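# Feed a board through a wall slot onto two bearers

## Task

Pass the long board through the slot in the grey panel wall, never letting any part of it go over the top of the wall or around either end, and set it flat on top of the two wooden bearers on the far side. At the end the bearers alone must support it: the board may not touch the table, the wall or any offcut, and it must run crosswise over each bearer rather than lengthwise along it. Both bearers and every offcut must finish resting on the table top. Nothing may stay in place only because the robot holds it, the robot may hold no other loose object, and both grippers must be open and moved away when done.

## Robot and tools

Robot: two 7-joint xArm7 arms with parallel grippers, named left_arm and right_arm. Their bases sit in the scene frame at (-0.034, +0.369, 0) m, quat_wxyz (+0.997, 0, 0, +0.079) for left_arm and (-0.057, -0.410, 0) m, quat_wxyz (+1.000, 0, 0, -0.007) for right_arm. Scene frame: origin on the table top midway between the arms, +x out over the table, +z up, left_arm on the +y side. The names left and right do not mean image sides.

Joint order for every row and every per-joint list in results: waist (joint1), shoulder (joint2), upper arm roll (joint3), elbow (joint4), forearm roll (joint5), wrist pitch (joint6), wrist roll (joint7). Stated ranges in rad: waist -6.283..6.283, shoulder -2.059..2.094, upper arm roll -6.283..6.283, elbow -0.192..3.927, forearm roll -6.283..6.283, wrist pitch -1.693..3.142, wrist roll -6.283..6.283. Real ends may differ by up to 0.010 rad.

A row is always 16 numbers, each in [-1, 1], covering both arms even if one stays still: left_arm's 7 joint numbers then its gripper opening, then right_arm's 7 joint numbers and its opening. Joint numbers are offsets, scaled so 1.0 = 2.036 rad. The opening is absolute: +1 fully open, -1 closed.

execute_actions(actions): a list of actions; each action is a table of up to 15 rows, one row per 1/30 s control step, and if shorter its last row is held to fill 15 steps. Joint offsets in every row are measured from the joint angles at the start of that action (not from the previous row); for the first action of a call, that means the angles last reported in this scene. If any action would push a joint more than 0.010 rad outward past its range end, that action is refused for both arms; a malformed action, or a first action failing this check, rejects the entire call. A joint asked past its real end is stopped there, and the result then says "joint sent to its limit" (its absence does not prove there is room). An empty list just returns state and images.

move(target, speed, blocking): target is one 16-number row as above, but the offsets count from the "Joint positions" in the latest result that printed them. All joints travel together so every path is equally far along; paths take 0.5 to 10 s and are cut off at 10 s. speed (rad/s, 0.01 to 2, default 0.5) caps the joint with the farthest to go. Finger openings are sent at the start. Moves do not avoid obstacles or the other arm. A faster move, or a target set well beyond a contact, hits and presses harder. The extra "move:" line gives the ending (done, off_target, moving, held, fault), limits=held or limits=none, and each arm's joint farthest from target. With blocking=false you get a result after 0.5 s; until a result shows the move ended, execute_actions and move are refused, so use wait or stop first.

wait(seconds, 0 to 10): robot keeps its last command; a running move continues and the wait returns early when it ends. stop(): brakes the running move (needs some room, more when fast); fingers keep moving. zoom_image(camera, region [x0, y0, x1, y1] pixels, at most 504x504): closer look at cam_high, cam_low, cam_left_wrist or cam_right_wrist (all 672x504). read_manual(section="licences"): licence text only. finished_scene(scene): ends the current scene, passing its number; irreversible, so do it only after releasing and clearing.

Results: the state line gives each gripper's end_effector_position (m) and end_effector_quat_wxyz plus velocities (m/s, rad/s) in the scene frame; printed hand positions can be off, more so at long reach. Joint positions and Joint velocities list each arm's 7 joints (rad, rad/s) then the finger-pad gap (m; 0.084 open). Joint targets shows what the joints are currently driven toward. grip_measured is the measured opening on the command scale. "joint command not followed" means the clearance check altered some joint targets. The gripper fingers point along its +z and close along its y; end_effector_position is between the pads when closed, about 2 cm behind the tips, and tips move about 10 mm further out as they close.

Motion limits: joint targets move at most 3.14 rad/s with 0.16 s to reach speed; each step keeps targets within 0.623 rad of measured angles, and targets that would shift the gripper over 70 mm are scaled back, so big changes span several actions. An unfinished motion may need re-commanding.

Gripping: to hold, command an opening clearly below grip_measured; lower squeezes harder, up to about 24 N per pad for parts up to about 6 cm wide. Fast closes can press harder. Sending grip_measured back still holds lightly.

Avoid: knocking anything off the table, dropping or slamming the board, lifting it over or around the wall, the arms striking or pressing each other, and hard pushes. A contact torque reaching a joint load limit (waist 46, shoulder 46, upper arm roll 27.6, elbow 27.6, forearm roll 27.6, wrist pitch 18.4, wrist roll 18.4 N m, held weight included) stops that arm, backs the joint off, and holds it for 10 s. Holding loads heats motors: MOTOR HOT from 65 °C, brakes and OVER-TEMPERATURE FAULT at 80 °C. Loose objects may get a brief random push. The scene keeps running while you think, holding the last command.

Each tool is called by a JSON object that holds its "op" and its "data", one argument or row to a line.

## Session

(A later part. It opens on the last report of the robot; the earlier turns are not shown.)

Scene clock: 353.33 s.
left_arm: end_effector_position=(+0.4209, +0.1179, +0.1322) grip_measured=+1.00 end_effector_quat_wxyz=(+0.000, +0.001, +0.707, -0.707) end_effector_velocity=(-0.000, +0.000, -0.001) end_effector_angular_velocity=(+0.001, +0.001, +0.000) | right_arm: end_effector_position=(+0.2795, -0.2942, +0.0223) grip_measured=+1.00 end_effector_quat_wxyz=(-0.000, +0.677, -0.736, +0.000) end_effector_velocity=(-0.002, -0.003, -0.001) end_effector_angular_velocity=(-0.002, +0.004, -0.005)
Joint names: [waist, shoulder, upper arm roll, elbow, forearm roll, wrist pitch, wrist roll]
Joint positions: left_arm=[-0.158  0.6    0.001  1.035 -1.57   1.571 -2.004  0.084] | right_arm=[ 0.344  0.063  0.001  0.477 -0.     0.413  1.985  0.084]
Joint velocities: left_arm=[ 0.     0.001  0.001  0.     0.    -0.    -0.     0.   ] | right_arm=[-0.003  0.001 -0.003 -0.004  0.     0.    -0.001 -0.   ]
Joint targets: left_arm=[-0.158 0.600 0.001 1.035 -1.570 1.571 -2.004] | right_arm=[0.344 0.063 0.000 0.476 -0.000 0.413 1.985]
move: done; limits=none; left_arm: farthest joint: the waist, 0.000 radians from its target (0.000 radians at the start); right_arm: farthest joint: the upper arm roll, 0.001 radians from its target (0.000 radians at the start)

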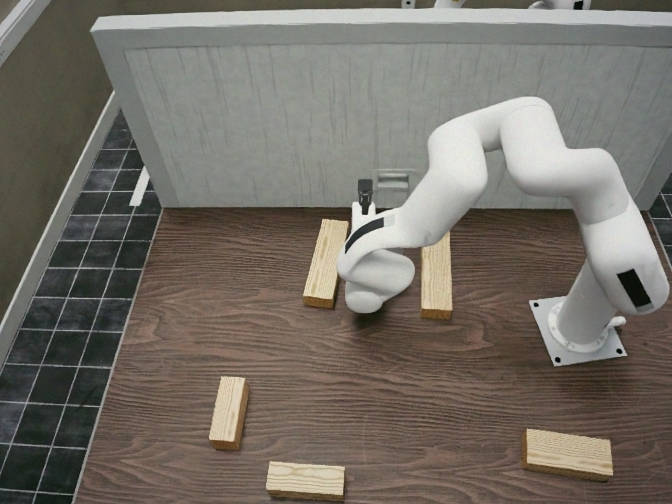

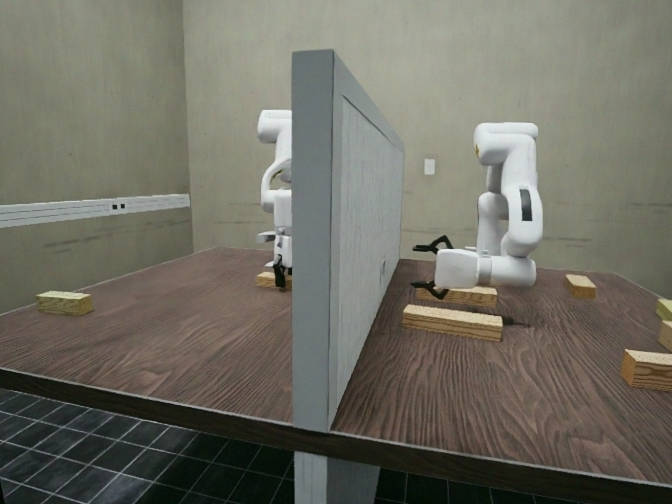

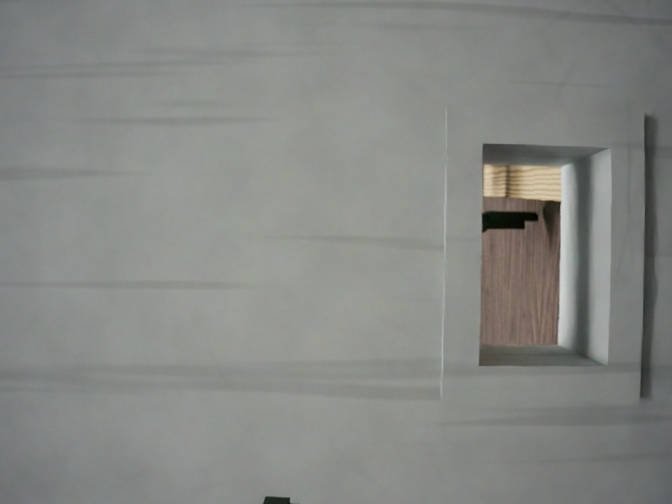

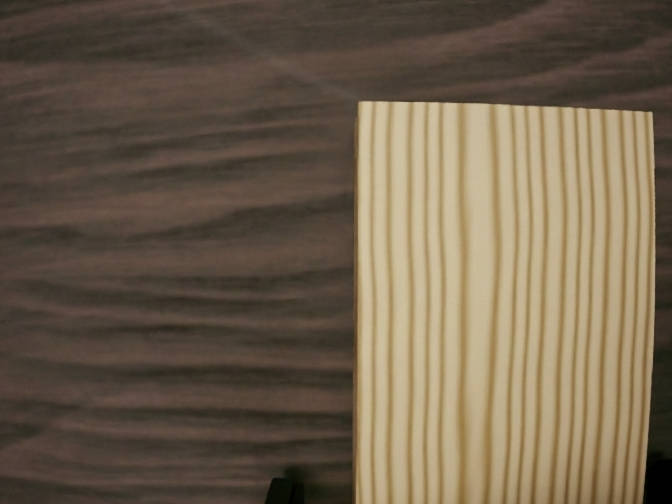

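{"op": "execute_actions", "data": {
  "actions": [
    [[0,0,0,0,0,0,0,1,0,0,0,0,0,0,0,0.85],[0,0,0,0,0,0,0,1,0,0,0,0,0,0,0,0.72],[0,0,0,0,0,0,0,1,0,0,0,0,0,0,0,0.6],[0,0,0,0,0,0,0,1,0,0,0,0,0,0,0,0.52],[0,0,0,0,0,0,0,1,0,0,0,0,0,0,0,0.46],[0,0,0,0,0,0,0,1,0,0,0,0,0,0,0,0.42],[0,0,0,0,0,0,0,1,0,0,0,0,0,0,0,0.38],[0,0,0,0,0,0,0,1,0,0,0,0,0,0,0,0.33],[0,0,0,0,0,0,0,1,0,0,0,0,0,0,0,0.25],[0,0,0,0,0,0,0,1,0,0,0,0,0,0,0,0.1],[0,0,0,0,0,0,0,1,0,0,0,0,0,0,0,-0.2],[0,0,0,0,0,0,0,1,0,0,0,0,0,0,0,-0.5],[0,0,0,0,0,0,0,1,0,0,0,0,0,0,0,-0.8],[0,0,0,0,0,0,0,1,0,0,0,0,0,0,0,-1]]
  ]
}}

Scene clock: 370.20 s.
left_arm: end_effector_position=(+0.4209, +0.1179, +0.1322) grip_measured=+1.00 end_effector_quat_wxyz=(+0.000, +0.001, +0.707, -0.707) end_effector_velocity=(+0.001, +0.000, +0.001) end_effector_angular_velocity=(-0.001, -0.001, +0.002) | right_arm: end_effector_position=(+0.2797, -0.2942, +0.0224) grip_measured=+0.39 end_effector_quat_wxyz=(-0.001, +0.677, -0.736, +0.000) end_effector_velocity=(-0.001, +0.000, -0.000) end_effector_angular_velocity=(-0.000, +0.002, -0.000)
Joint names: [waist, shoulder, upper arm roll, elbow, forearm roll, wrist pitch, wrist roll]
Joint positions: left_arm=[-0.158  0.6    0.001  1.035 -1.57   1.571 -2.004  0.084] | right_arm=[ 0.344  0.063  0.     0.477 -0.     0.413  1.985  0.06 ]
Joint velocities: left_arm=[ 0.002 -0.001 -0.001  0.    -0.001  0.    -0.    -0.   ] | right_arm=[ 0.001  0.001 -0.    -0.     0.001  0.001  0.     0.   ]
Joint targets: left_arm=[-0.158 0.600 0.001 1.035 -1.570 1.571 -2.004] | right_arm=[0.344 0.063 0.001 0.477 -0.000 0.413 1.985]

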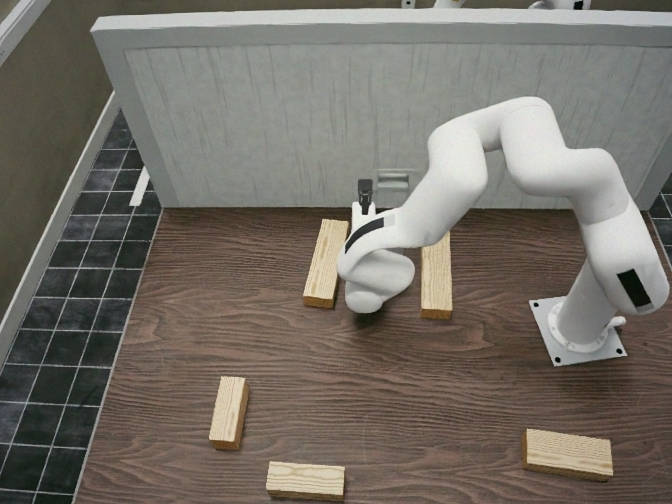

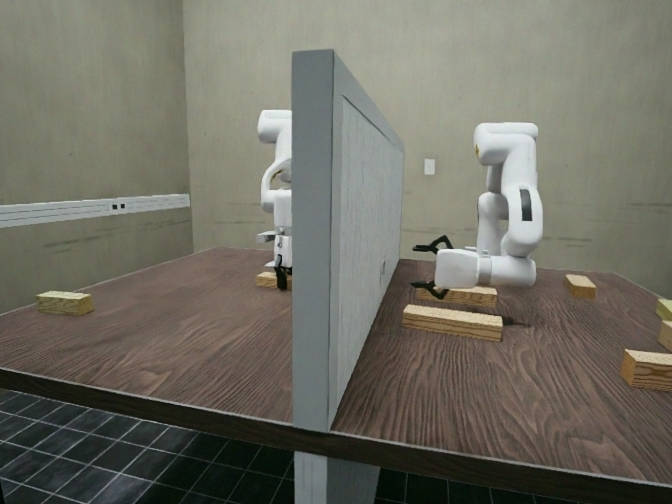

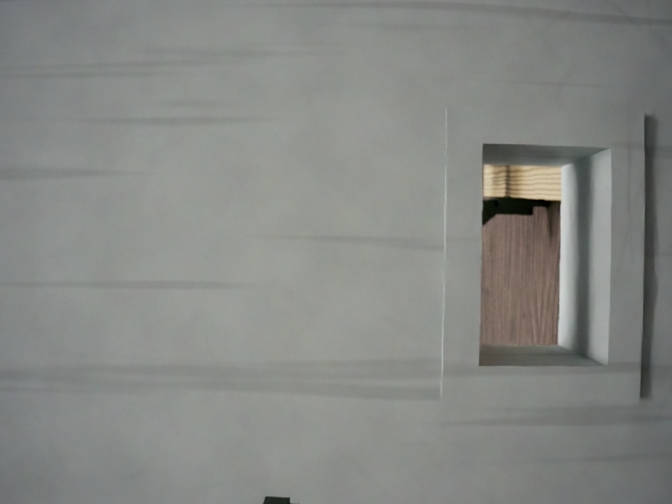

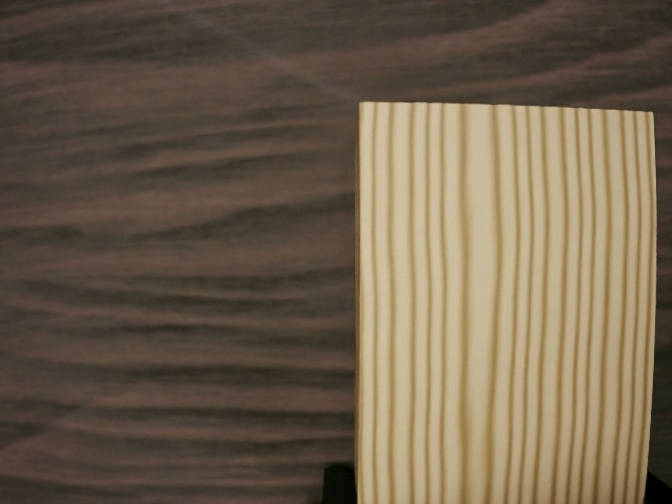

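{"op": "move", "data": {
  "target": [0,0,0,0,0,0,0,1,-0.0102,-0.0082,0,0.1525,0,0.1611,-0.0568,-1],
  "speed": 0.35
}}

Scene clock: 375.67 s.
left_arm: end_effector_position=(+0.4209, +0.1179, +0.1322) grip_measured=+1.00 end_effector_quat_wxyz=(+0.000, +0.001, +0.707, -0.707) end_effector_velocity=(-0.001, -0.002, -0.000) end_effector_angular_velocity=(+0.000, +0.000, -0.006) | right_arm: end_effector_position=(+0.3528, -0.2785, +0.1053) grip_measured=+0.38 end_effector_quat_wxyz=(+0.000, +0.711, -0.703, +0.000) end_effector_velocity=(+0.004, +0.000, +0.003) end_effector_angular_velocity=(+0.003, -0.009, -0.001)
Joint names: [waist, shoulder, upper arm roll, elbow, forearm roll, wrist pitch, wrist roll]
Joint positions: left_arm=[-0.158  0.6    0.001  1.035 -1.57   1.571 -2.004  0.084] | right_arm=[ 0.323  0.046  0.001  0.787 -0.     0.741  1.87   0.06 ]
Joint velocities: left_arm=[-0.004  0.    -0.002  0.     0.001 -0.001 -0.     0.   ] | right_arm=[-0.001 -0.002 -0.     0.006 -0.001 -0.001 -0.    -0.   ]
Joint targets: left_arm=[-0.158 0.600 0.001 1.035 -1.570 1.571 -2.004] | right_arm=[0.323 0.046 0.000 0.788 -0.000 0.741 1.870]
move: done; limits=none; left_arm: farthest joint: the waist, 0.000 radians from its target (0.000 radians at the start); right_arm: farthest joint: the upper arm roll, 0.001 radians from its target (0.001 radians at the start)

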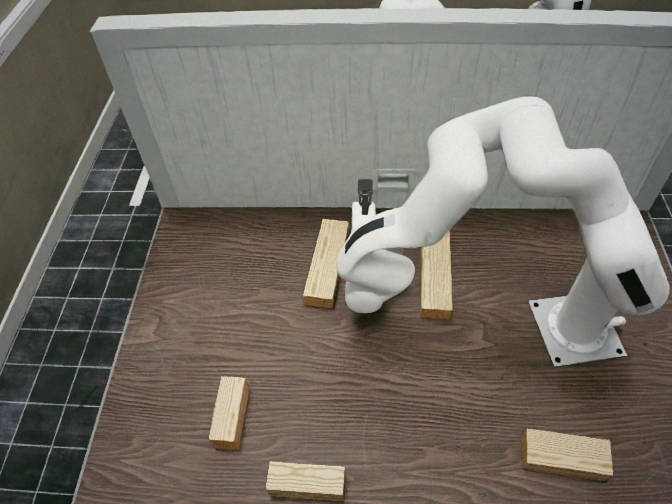

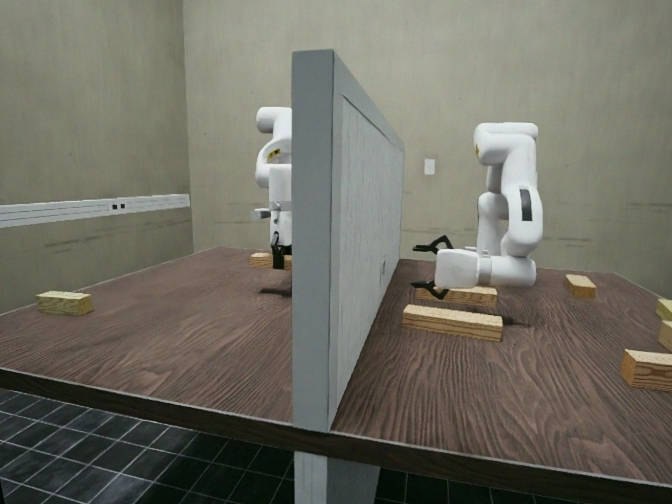

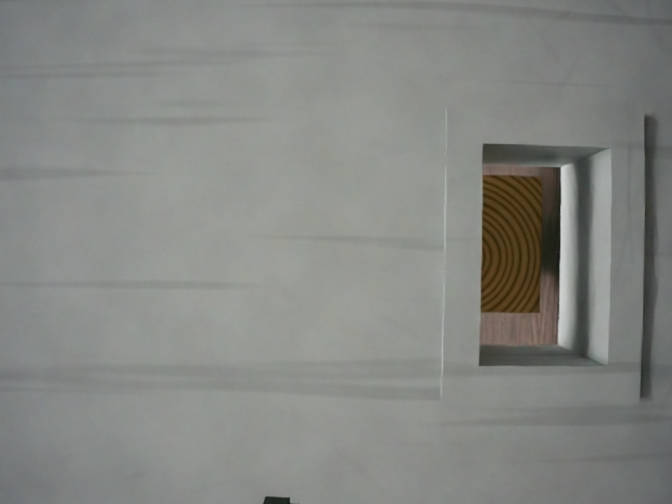

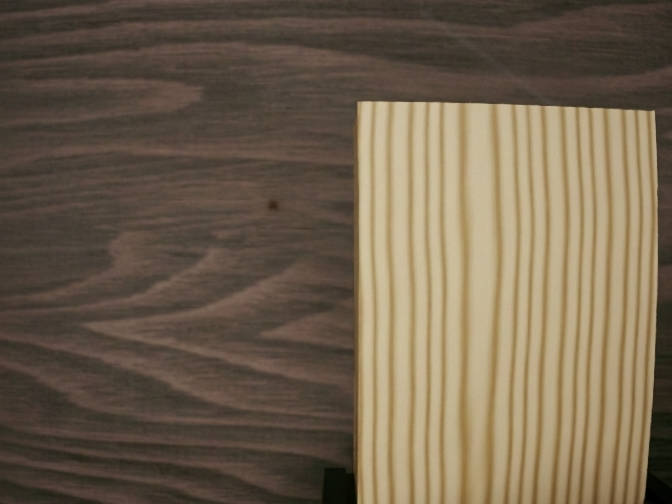

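{"op": "zoom_image", "data": {
  "camera": "cam_left_wrist",
  "region": [440, 130, 660, 380]
}}

Region (440, 130, 660, 380) of cam_left_wrist's 672x504 image, scaled by 2.016, with more detail than that image has; it fills the left 444 columns of this view, and the rest is white.

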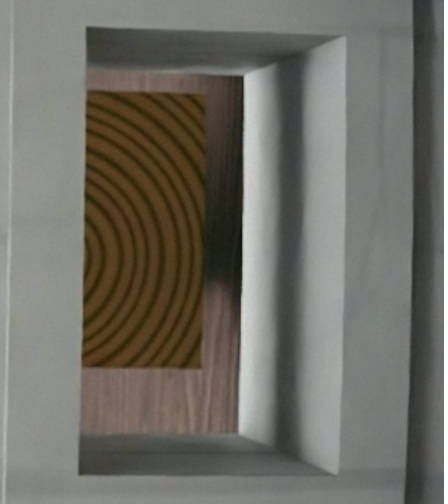

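{"op": "move", "data": {
  "target": [0,0,0,0,0,0,0,1,0.0458,0.026,0,0.0385,0,0.0123,0.0456,-1],
  "speed": 0.15
}}

{"op": "zoom_image", "data": {
  "camera": "cam_left_wrist",
  "region": [440, 130, 660, 380]
}}

Scene clock: 399.10 s.
left_arm: end_effector_position=(+0.4209, +0.1179, +0.1322) grip_measured=+1.00 end_effector_quat_wxyz=(+0.000, +0.001, +0.707, -0.707) end_effector_velocity=(-0.000, -0.000, -0.000) end_effector_angular_velocity=(-0.001, +0.001, -0.000) | right_arm: end_effector_position=(+0.3576, -0.2333, +0.1088) grip_measured=+0.38 end_effector_quat_wxyz=(+0.000, +0.711, -0.703, +0.000) end_effector_velocity=(-0.000, +0.002, -0.000) end_effector_angular_velocity=(+0.001, -0.000, +0.003)
Joint names: [waist, shoulder, upper arm roll, elbow, forearm roll, wrist pitch, wrist roll]
Joint positions: left_arm=[-0.158  0.6    0.001  1.035 -1.57   1.571 -2.004  0.084] | right_arm=[ 0.416  0.099  0.     0.865 -0.     0.766  1.963  0.06 ]
Joint velocities: left_arm=[ 0.001  0.001 -0.002 -0.     0.    -0.    -0.    -0.   ] | right_arm=[ 0.002  0.002  0.002  0.002  0.001 -0.001  0.001  0.   ]
Joint targets: left_arm=[-0.158 0.600 0.001 1.035 -1.570 1.571 -2.004] | right_arm=[0.416 0.099 0.001 0.865 -0.000 0.766 1.963]
move: done; limits=none; left_arm: farthest joint: the waist, 0.000 radians from its target (0.000 radians at the start); right_arm: farthest joint: the upper arm roll, 0.001 radians from its target (0.001 radians at the start)

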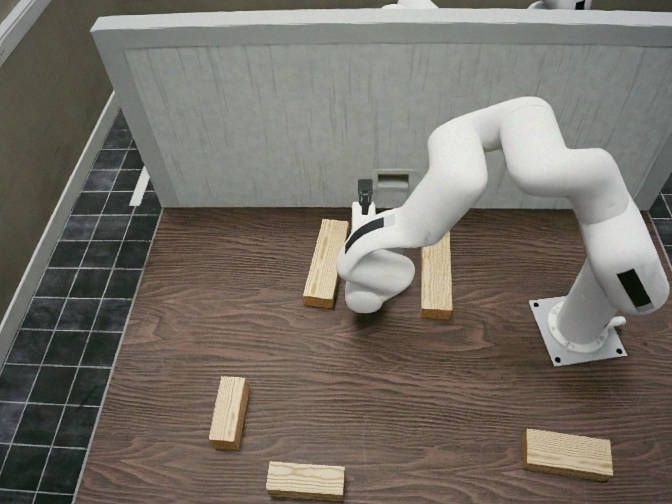

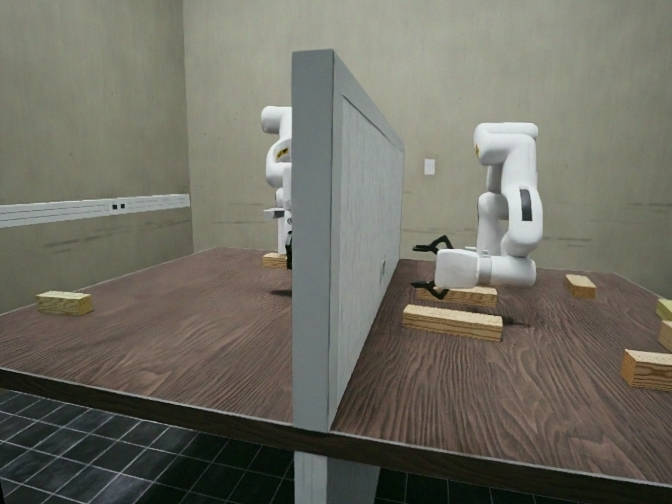

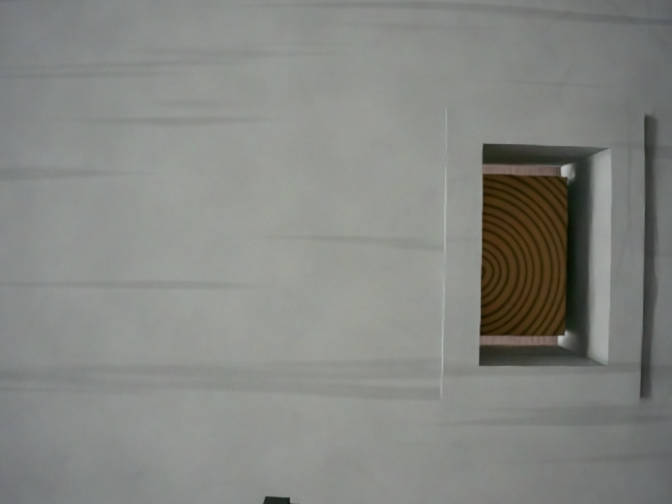

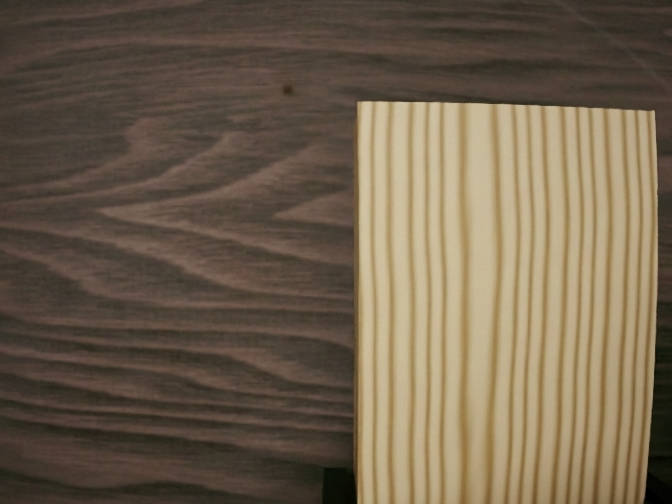

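Region (440, 130, 660, 380) of cam_left_wrist's 672x504 image, scaled by 2.016, with more detail than that image has; it fills the left 444 columns of this view, and the rest is white.

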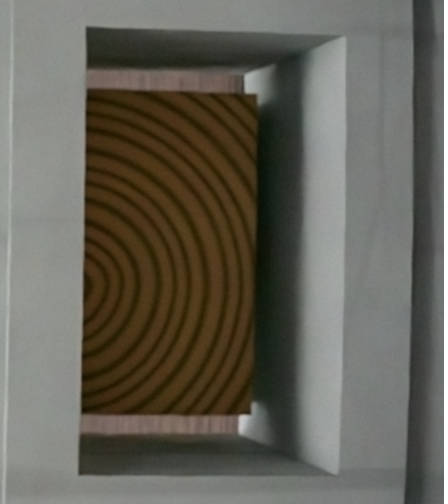

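{"op": "move", "data": {
  "target": [0,0,0,0,0,0,0,1,0.0735,0.052,0,0.0672,0,0.0152,0.0733,-1],
  "speed": 0.25
}}

Scene clock: 412.37 s.
left_arm: end_effector_position=(+0.4209, +0.1179, +0.1322) grip_measured=+1.00 end_effector_quat_wxyz=(+0.000, +0.001, +0.707, -0.707) end_effector_velocity=(-0.000, -0.001, +0.001) end_effector_angular_velocity=(-0.002, -0.001, -0.002) | right_arm: end_effector_position=(+0.3571, -0.1553, +0.1078) grip_measured=+0.38 end_effector_quat_wxyz=(+0.000, +0.711, -0.703, +0.000) end_effector_velocity=(-0.002, +0.005, +0.000) end_effector_angular_velocity=(+0.002, -0.000, +0.010)
Joint names: [waist, shoulder, upper arm roll, elbow, forearm roll, wrist pitch, wrist roll]
Joint positions: left_arm=[-0.158  0.6    0.001  1.035 -1.57   1.571 -2.004  0.084] | right_arm=[ 0.565  0.205 -0.     1.002 -0.     0.797  2.112  0.06 ]
Joint velocities: left_arm=[-0.    -0.    -0.003  0.    -0.001  0.     0.    -0.   ] | right_arm=[ 0.004  0.     0.007  0.001  0.    -0.     0.001  0.   ]
Joint targets: left_arm=[-0.158 0.600 0.001 1.035 -1.570 1.571 -2.004] | right_arm=[0.566 0.205 0.000 1.002 -0.000 0.797 2.112]
move: done; limits=none; left_arm: farthest joint: the waist, 0.000 radians from its target (0.000 radians at the start); right_arm: farthest joint: the waist, 0.000 radians from its target (0.149 radians at the start)

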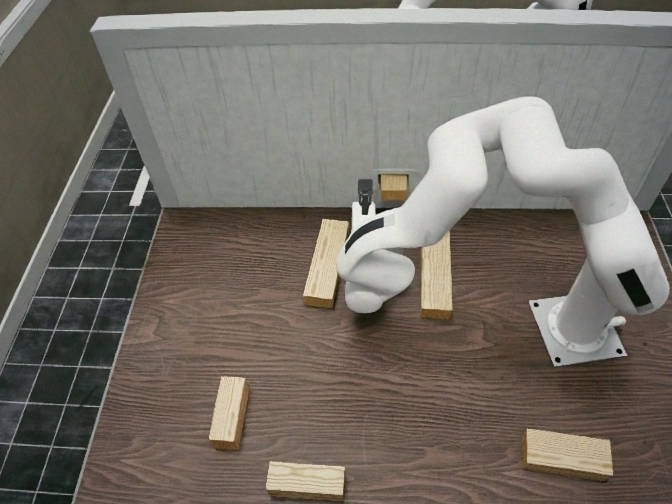

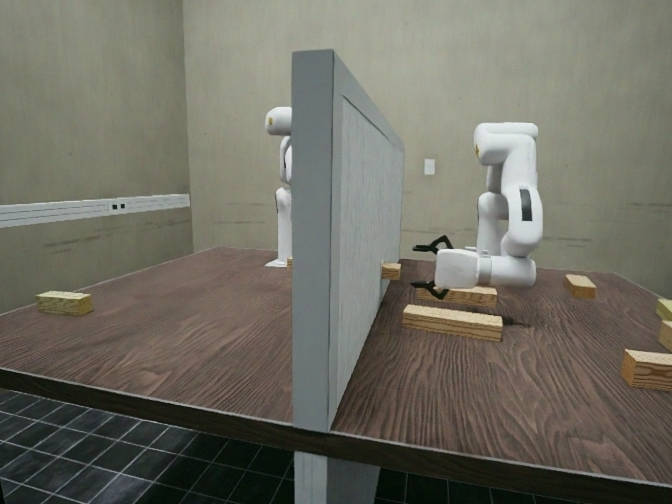

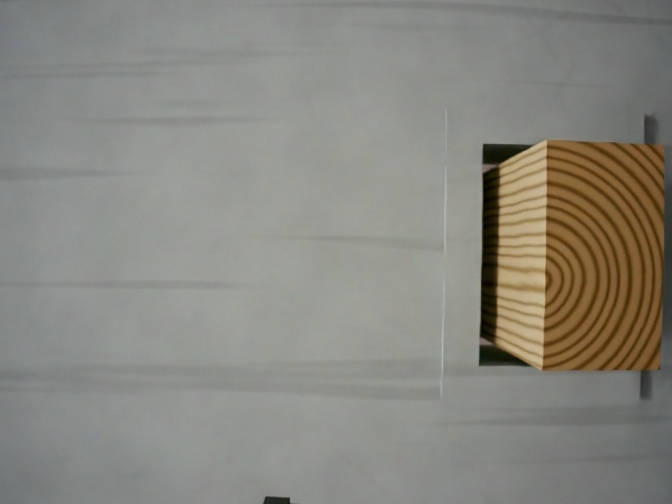

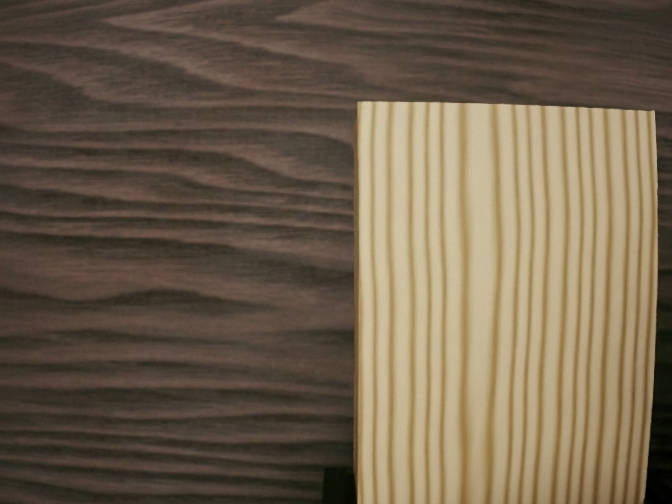

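{"op": "zoom_image", "data": {
  "camera": "cam_left_wrist",
  "region": [450, 130, 672, 380]
}}

Region (450, 130, 672, 380) of cam_left_wrist's 672x504 image, scaled by 2.016, with more detail than that image has.

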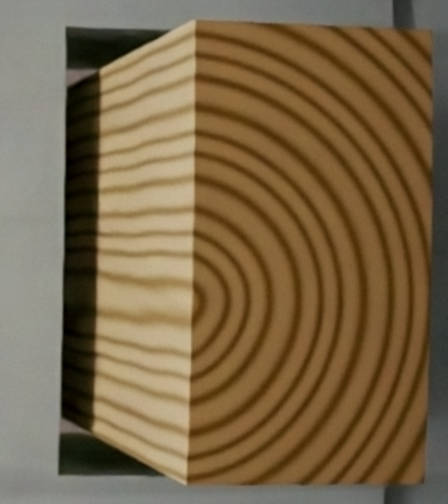

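{"op": "move", "data": {
  "target": [0,-0.249,0,0.0098,0.147,-0.049,0,1,0.0604,0.0675,0,0.087,0,0.0196,0.0601,-1],
  "speed": 0.55
}}

Scene clock: 466.27 s.
left_arm: end_effector_position=(+0.4119, +0.1375, +0.3044) grip_measured=+1.00 end_effector_quat_wxyz=(+0.128, +0.245, +0.767, -0.578) end_effector_velocity=(+0.001, -0.001, +0.006) end_effector_angular_velocity=(-0.001, -0.013, -0.003) | right_arm: end_effector_position=(+0.3572, -0.0795, +0.1020) grip_measured=+0.38 end_effector_quat_wxyz=(+0.000, +0.711, -0.703, +0.000) end_effector_velocity=(-0.003, +0.003, +0.000) end_effector_angular_velocity=(+0.001, +0.002, +0.006)
Joint names: [waist, shoulder, upper arm roll, elbow, forearm roll, wrist pitch, wrist roll]
Joint positions: left_arm=[-0.158  0.094  0.001  1.054 -1.271  1.471 -2.004  0.084] | right_arm=[ 0.688  0.342 -0.001  1.179 -0.     0.837  2.234  0.06 ]
Joint velocities: left_arm=[-0.001 -0.007 -0.001  0.007 -0.     0.002 -0.     0.   ] | right_arm=[ 0.003  0.     0.005  0.001  0.001  0.002  0.    -0.   ]
Joint targets: left_arm=[-0.158 0.093 0.001 1.055 -1.271 1.471 -2.004] | right_arm=[0.688 0.342 -0.000 1.179 -0.000 0.837 2.234]
move: done; limits=none; left_arm: farthest joint: the shoulder, 0.001 radians from its target (0.507 radians at the start); right_arm: farthest joint: the upper arm roll, 0.001 radians from its target (0.000 radians at the start)

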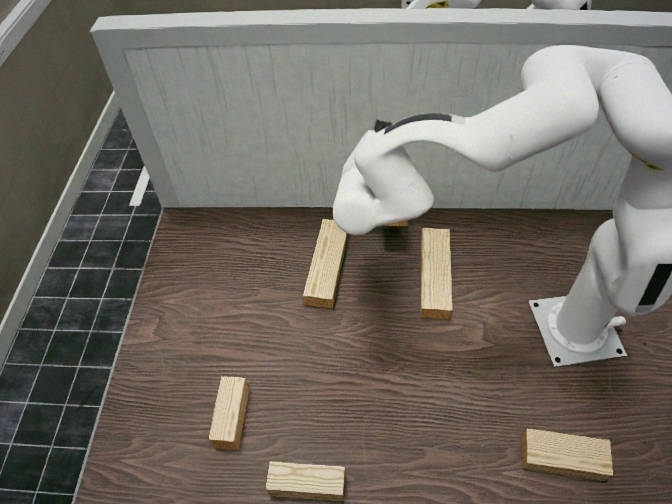

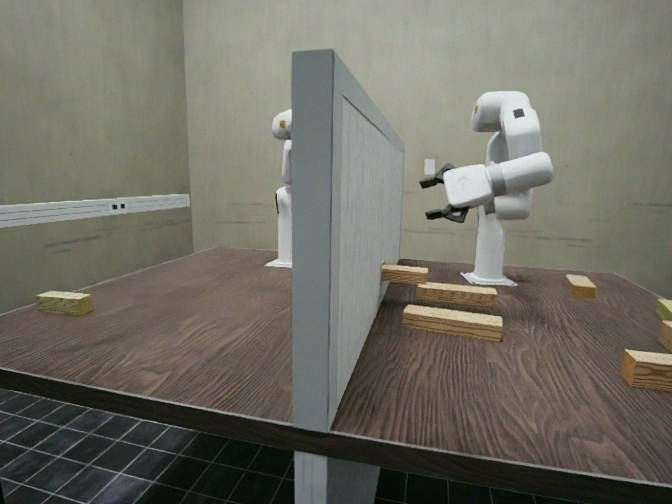

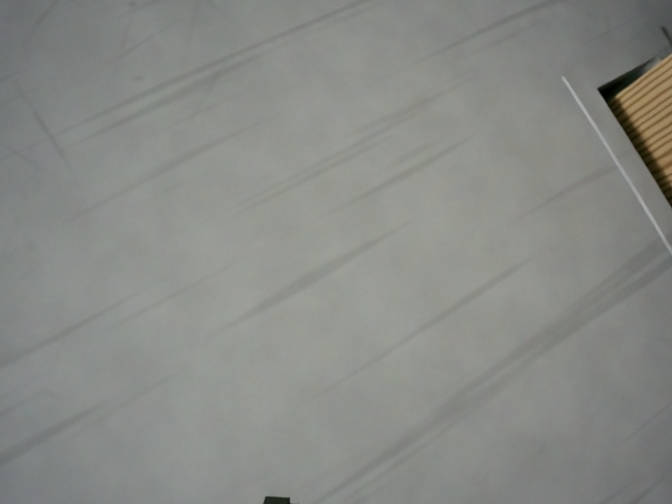

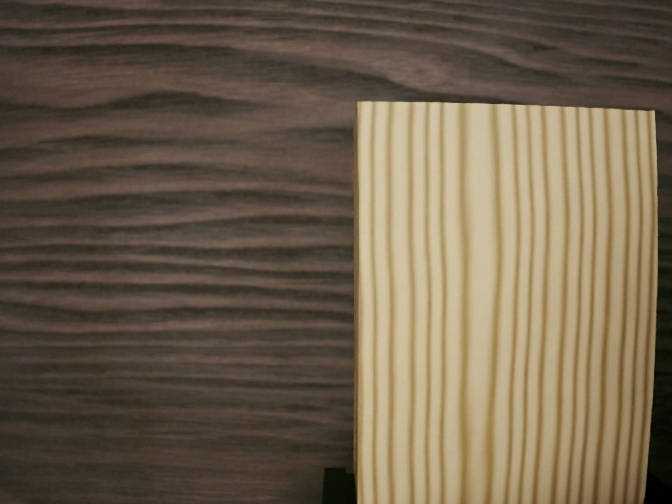

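{"op": "execute_actions", "data": {
  "actions": [
    [[0,0,0,0,0.003,-0.001,0,1,0,0.0003,0,-0.0001,0,-0.0004,0,-0.7],[0,0,0,0,0.011,-0.005,0,1,0,0.0006,0,-0.0002,0,-0.0008,0,-0.4],[0,0,0,0,0.025,-0.011,0,1,0,0.0009,0,-0.0003,0,-0.0012,0,-0.1],[0,0,0,0,0.043,-0.018,0,1,0,0.0011,0,-0.0004,0,-0.0015,0,0.1],[0,0,0,0,0.063,-0.027,0,1,0,0.0011,0,-0.0004,0,-0.0015,0,0.22],[0,0,0,0,0.085,-0.036,0,1,0,0.0011,0,-0.0004,0,-0.0015,0,0.3],[0,0,0,0,0.107,-0.046,0,1,0,0.0011,0,-0.0004,0,-0.0015,0,0.36],[0,0,0,0,0.128,-0.054,0,1,0,0.0011,0,-0.0004,0,-0.0015,0,0.4],[0,0,0,0,0.145,-0.062,0,1,0,0.0011,0,-0.0004,0,-0.0015,0,0.44],[0,0,0,0,0.159,-0.068,0,1,0,0.0011,0,-0.0004,0,-0.0015,0,0.48],[0,0,0,0,0.167,-0.071,0,1,0,0.0011,0,-0.0004,0,-0.0015,0,0.54],[0,0,0,0,0.17,-0.072,0,1,0,0.0011,0,-0.0004,0,-0.0015,0,0.62],[0,0,0,0,0.17,-0.072,0,1,0,0.0011,0,-0.0004,0,-0.0015,0,0.7],[0,0,0,0,0.17,-0.072,0,1,0,0.0011,0,-0.0004,0,-0.0015,0,0.75]]
  ]
}}

Scene clock: 479.33 s.
left_arm: end_effector_position=(+0.4036, +0.1871, +0.2347) grip_measured=+1.00 end_effector_quat_wxyz=(+0.084, +0.313, +0.839, -0.436) end_effector_velocity=(-0.001, +0.055, -0.051) end_effector_angular_velocity=(+0.300, -0.075, -0.084) | right_arm: end_effector_position=(+0.3577, -0.0792, +0.1014) grip_measured=+0.71 end_effector_quat_wxyz=(-0.001, +0.711, -0.703, +0.000) end_effector_velocity=(-0.004, -0.002, -0.005) end_effector_angular_velocity=(-0.009, +0.011, +0.002)
Joint names: [waist, shoulder, upper arm roll, elbow, forearm roll, wrist pitch, wrist roll]
Joint positions: left_arm=[-0.158  0.094  0.001  1.054 -0.941  1.331 -2.004  0.084] | right_arm=[ 0.688  0.344 -0.001  1.179 -0.     0.833  2.234  0.073]
Joint velocities: left_arm=[ 0.004 -0.001  0.001  0.002  0.296 -0.123 -0.     0.   ] | right_arm=[ 0.001  0.004  0.001 -0.006 -0.     0.004 -0.     0.031]
Joint targets: left_arm=[-0.158 0.094 0.001 1.054 -0.925 1.324 -2.004] | right_arm=[0.688 0.344 -0.001 1.178 -0.000 0.834 2.234]

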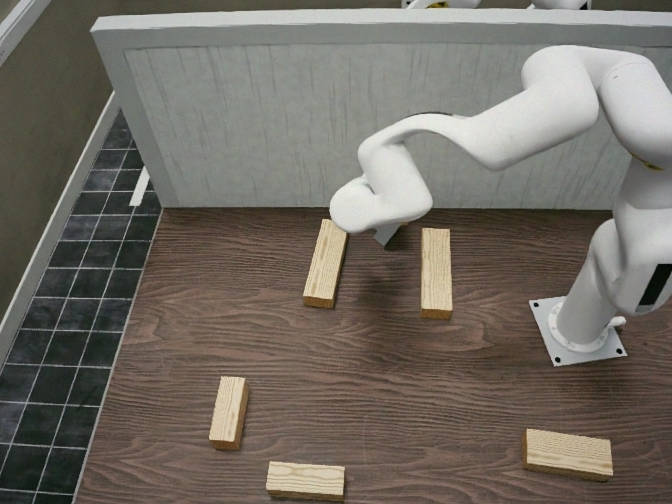

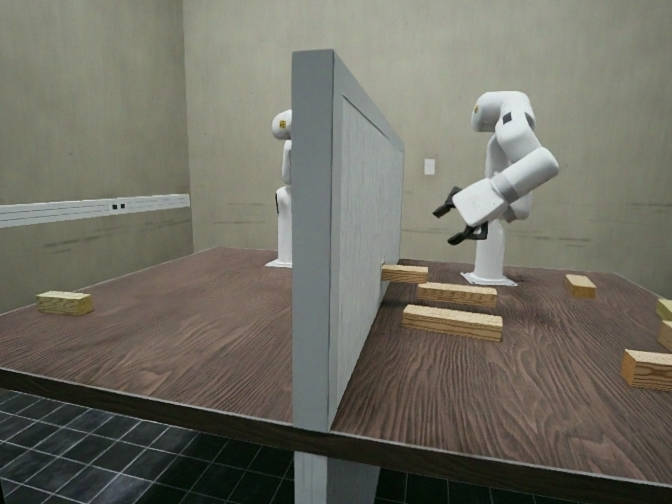

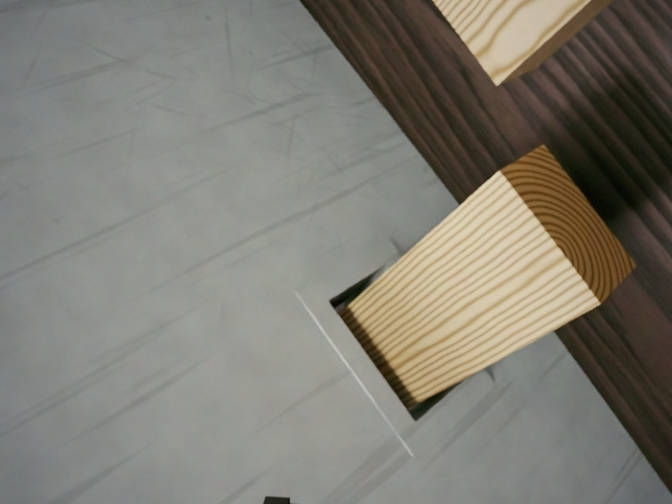

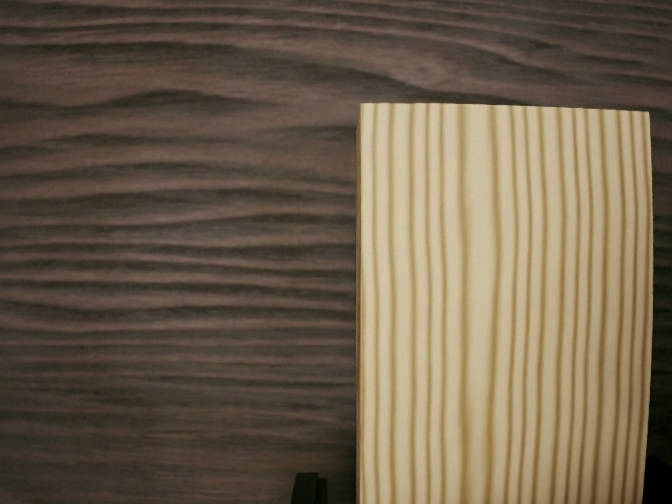

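{"op": "move", "data": {
  "target": [-0.3104,-0.0004,-0.0005,0.0005,0.4622,-0.1813,-0.0976,1,-0.0567,-0.0559,0.0005,-0.0859,0,-0.029,-0.0567,0.8],
  "speed": 0.9
}}

Scene clock: 500.33 s.
left_arm: end_effector_position=(+0.3539, +0.0861, +0.1697) grip_measured=+1.00 end_effector_quat_wxyz=(-0.000, +0.706, +0.708, -0.000) end_effector_velocity=(-0.003, -0.005, +0.000) end_effector_angular_velocity=(+0.001, -0.001, -0.014) | right_arm: end_effector_position=(+0.3572, -0.1507, +0.0980) grip_measured=+0.80 end_effector_quat_wxyz=(+0.000, +0.711, -0.703, +0.000) end_effector_velocity=(+0.001, -0.002, -0.000) end_effector_angular_velocity=(-0.001, +0.001, -0.003)
Joint names: [waist, shoulder, upper arm roll, elbow, forearm roll, wrist pitch, wrist roll]
Joint positions: left_arm=[-0.789  0.093  0.001  1.054 -0.     0.962 -2.203  0.084] | right_arm=[ 0.572  0.23   0.     1.004 -0.     0.774  2.119  0.077]
Joint velocities: left_arm=[-0.007  0.001 -0.007  0.001  0.003 -0.    -0.     0.   ] | right_arm=[-0.002 -0.    -0.001 -0.001 -0.     0.     0.    -0.   ]
Joint targets: left_arm=[-0.790 0.093 0.000 1.055 0.000 0.962 -2.203] | right_arm=[0.572 0.230 -0.000 1.004 -0.000 0.774 2.119]
move: done; limits=none; left_arm: farthest joint: the waist, 0.001 radians from its target (0.632 radians at the start); right_arm: farthest joint: the waist, 0.000 radians from its target (0.115 radians at the start)

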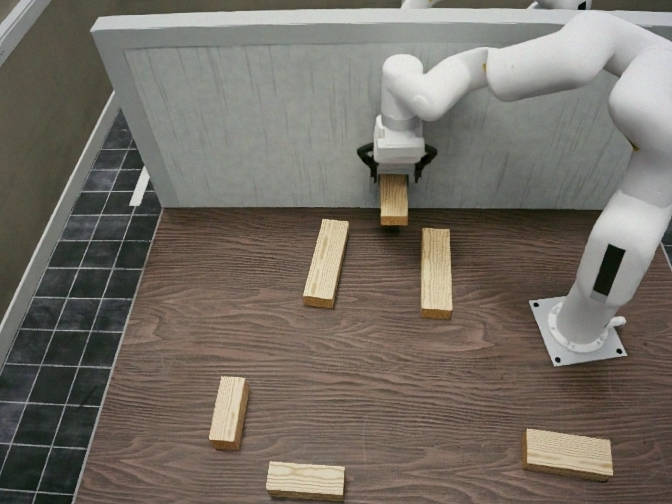

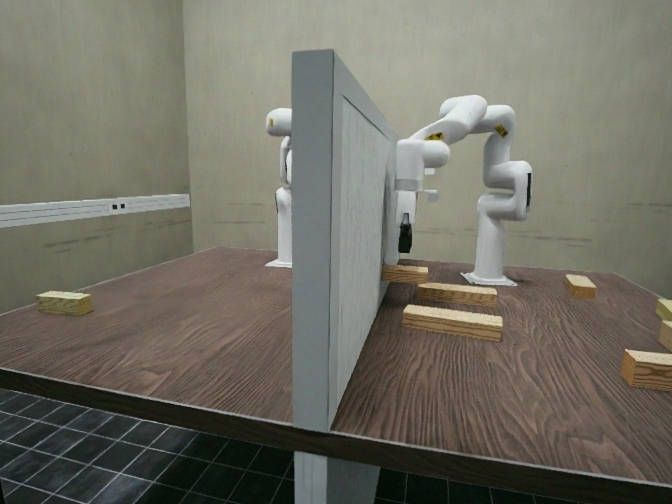

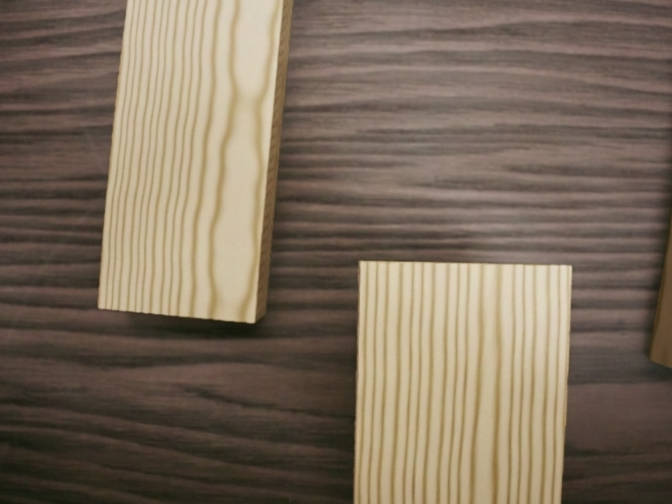

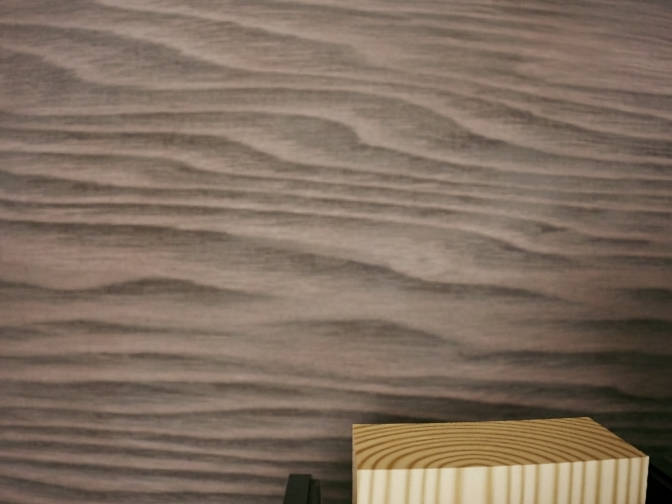

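{"op": "execute_actions", "data": {
  "actions": [
    [[0,0,0,0,0,0,0,1,0,0,0,0,0,0,0,0.7],[0,0,0,0,0,0,0,1,0,0,0,0,0,0,0,0.6],[0,0,0,0,0,0,0,1,0,0,0,0,0,0,0,0.52],[0,0,0,0,0,0,0,1,0,0,0,0,0,0,0,0.46],[0,0,0,0,0,0,0,1,0,0,0,0,0,0,0,0.42],[0,0,0,0,0,0,0,1,0,0,0,0,0,0,0,0.38],[0,0,0,0,0,0,0,1,0,0,0,0,0,0,0,0.34],[0,0,0,0,0,0,0,1,0,0,0,0,0,0,0,0.28],[0,0,0,0,0,0,0,1,0,0,0,0,0,0,0,0.2],[0,0,0,0,0,0,0,1,0,0,0,0,0,0,0,0.05],[0,0,0,0,0,0,0,1,0,0,0,0,0,0,0,-0.2],[0,0,0,0,0,0,0,1,0,0,0,0,0,0,0,-0.5],[0,0,0,0,0,0,0,1,0,0,0,0,0,0,0,-0.8],[0,0,0,0,0,0,0,1,0,0,0,0,0,0,0,-1]]
  ]
}}

Scene clock: 521.17 s.
left_arm: end_effector_position=(+0.3539, +0.0861, +0.1697) grip_measured=+1.00 end_effector_quat_wxyz=(-0.000, +0.706, +0.708, -0.000) end_effector_velocity=(+0.000, +0.001, -0.001) end_effector_angular_velocity=(+0.000, +0.001, +0.003) | right_arm: end_effector_position=(+0.3573, -0.1507, +0.0981) grip_measured=+0.38 end_effector_quat_wxyz=(+0.000, +0.711, -0.703, +0.000) end_effector_velocity=(-0.000, +0.001, -0.000) end_effector_angular_velocity=(+0.000, -0.001, +0.001)
Joint names: [waist, shoulder, upper arm roll, elbow, forearm roll, wrist pitch, wrist roll]
Joint positions: left_arm=[-0.789  0.093  0.001  1.054 -0.     0.962 -2.203  0.084] | right_arm=[ 0.572  0.23   0.     1.004 -0.     0.774  2.119  0.06 ]
Joint velocities: left_arm=[ 0.002  0.001  0.001 -0.    -0.001  0.    -0.    -0.   ] | right_arm=[ 0.001  0.     0.    -0.    -0.    -0.001 -0.     0.   ]
Joint targets: left_arm=[-0.789 0.093 0.001 1.054 -0.000 0.962 -2.203] | right_arm=[0.572 0.230 0.000 1.004 -0.000 0.774 2.119]

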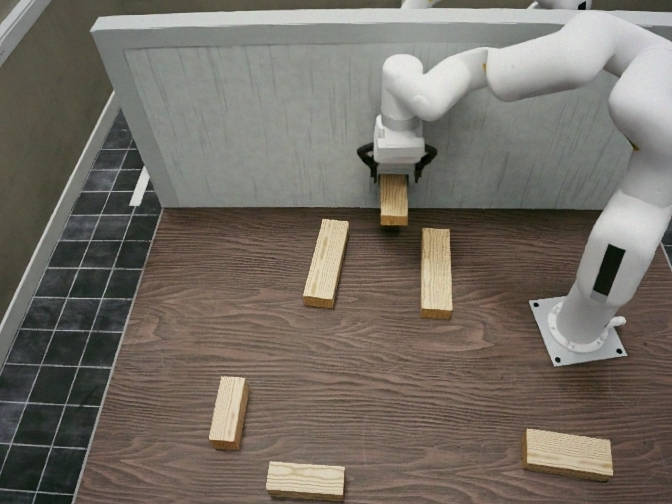

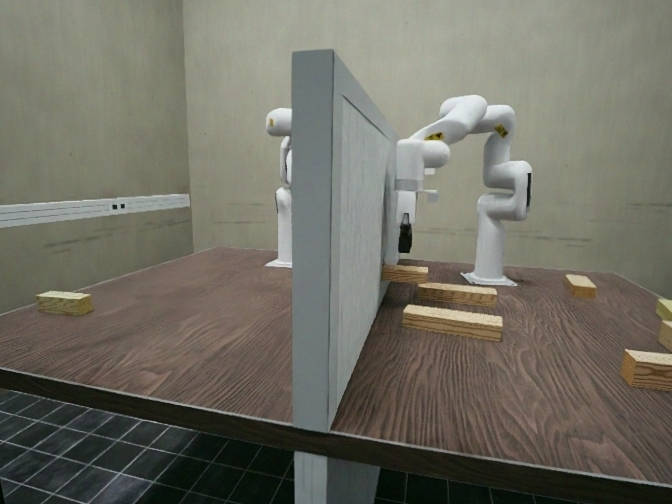

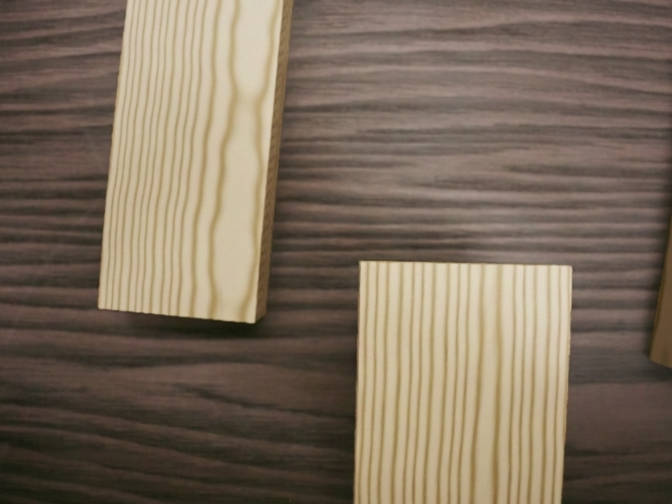

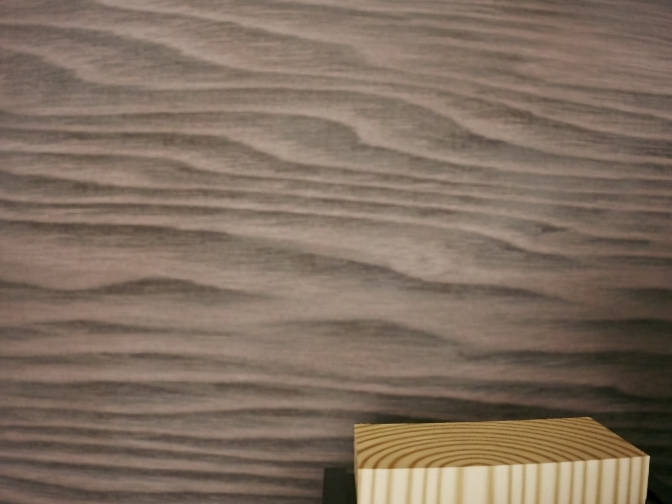

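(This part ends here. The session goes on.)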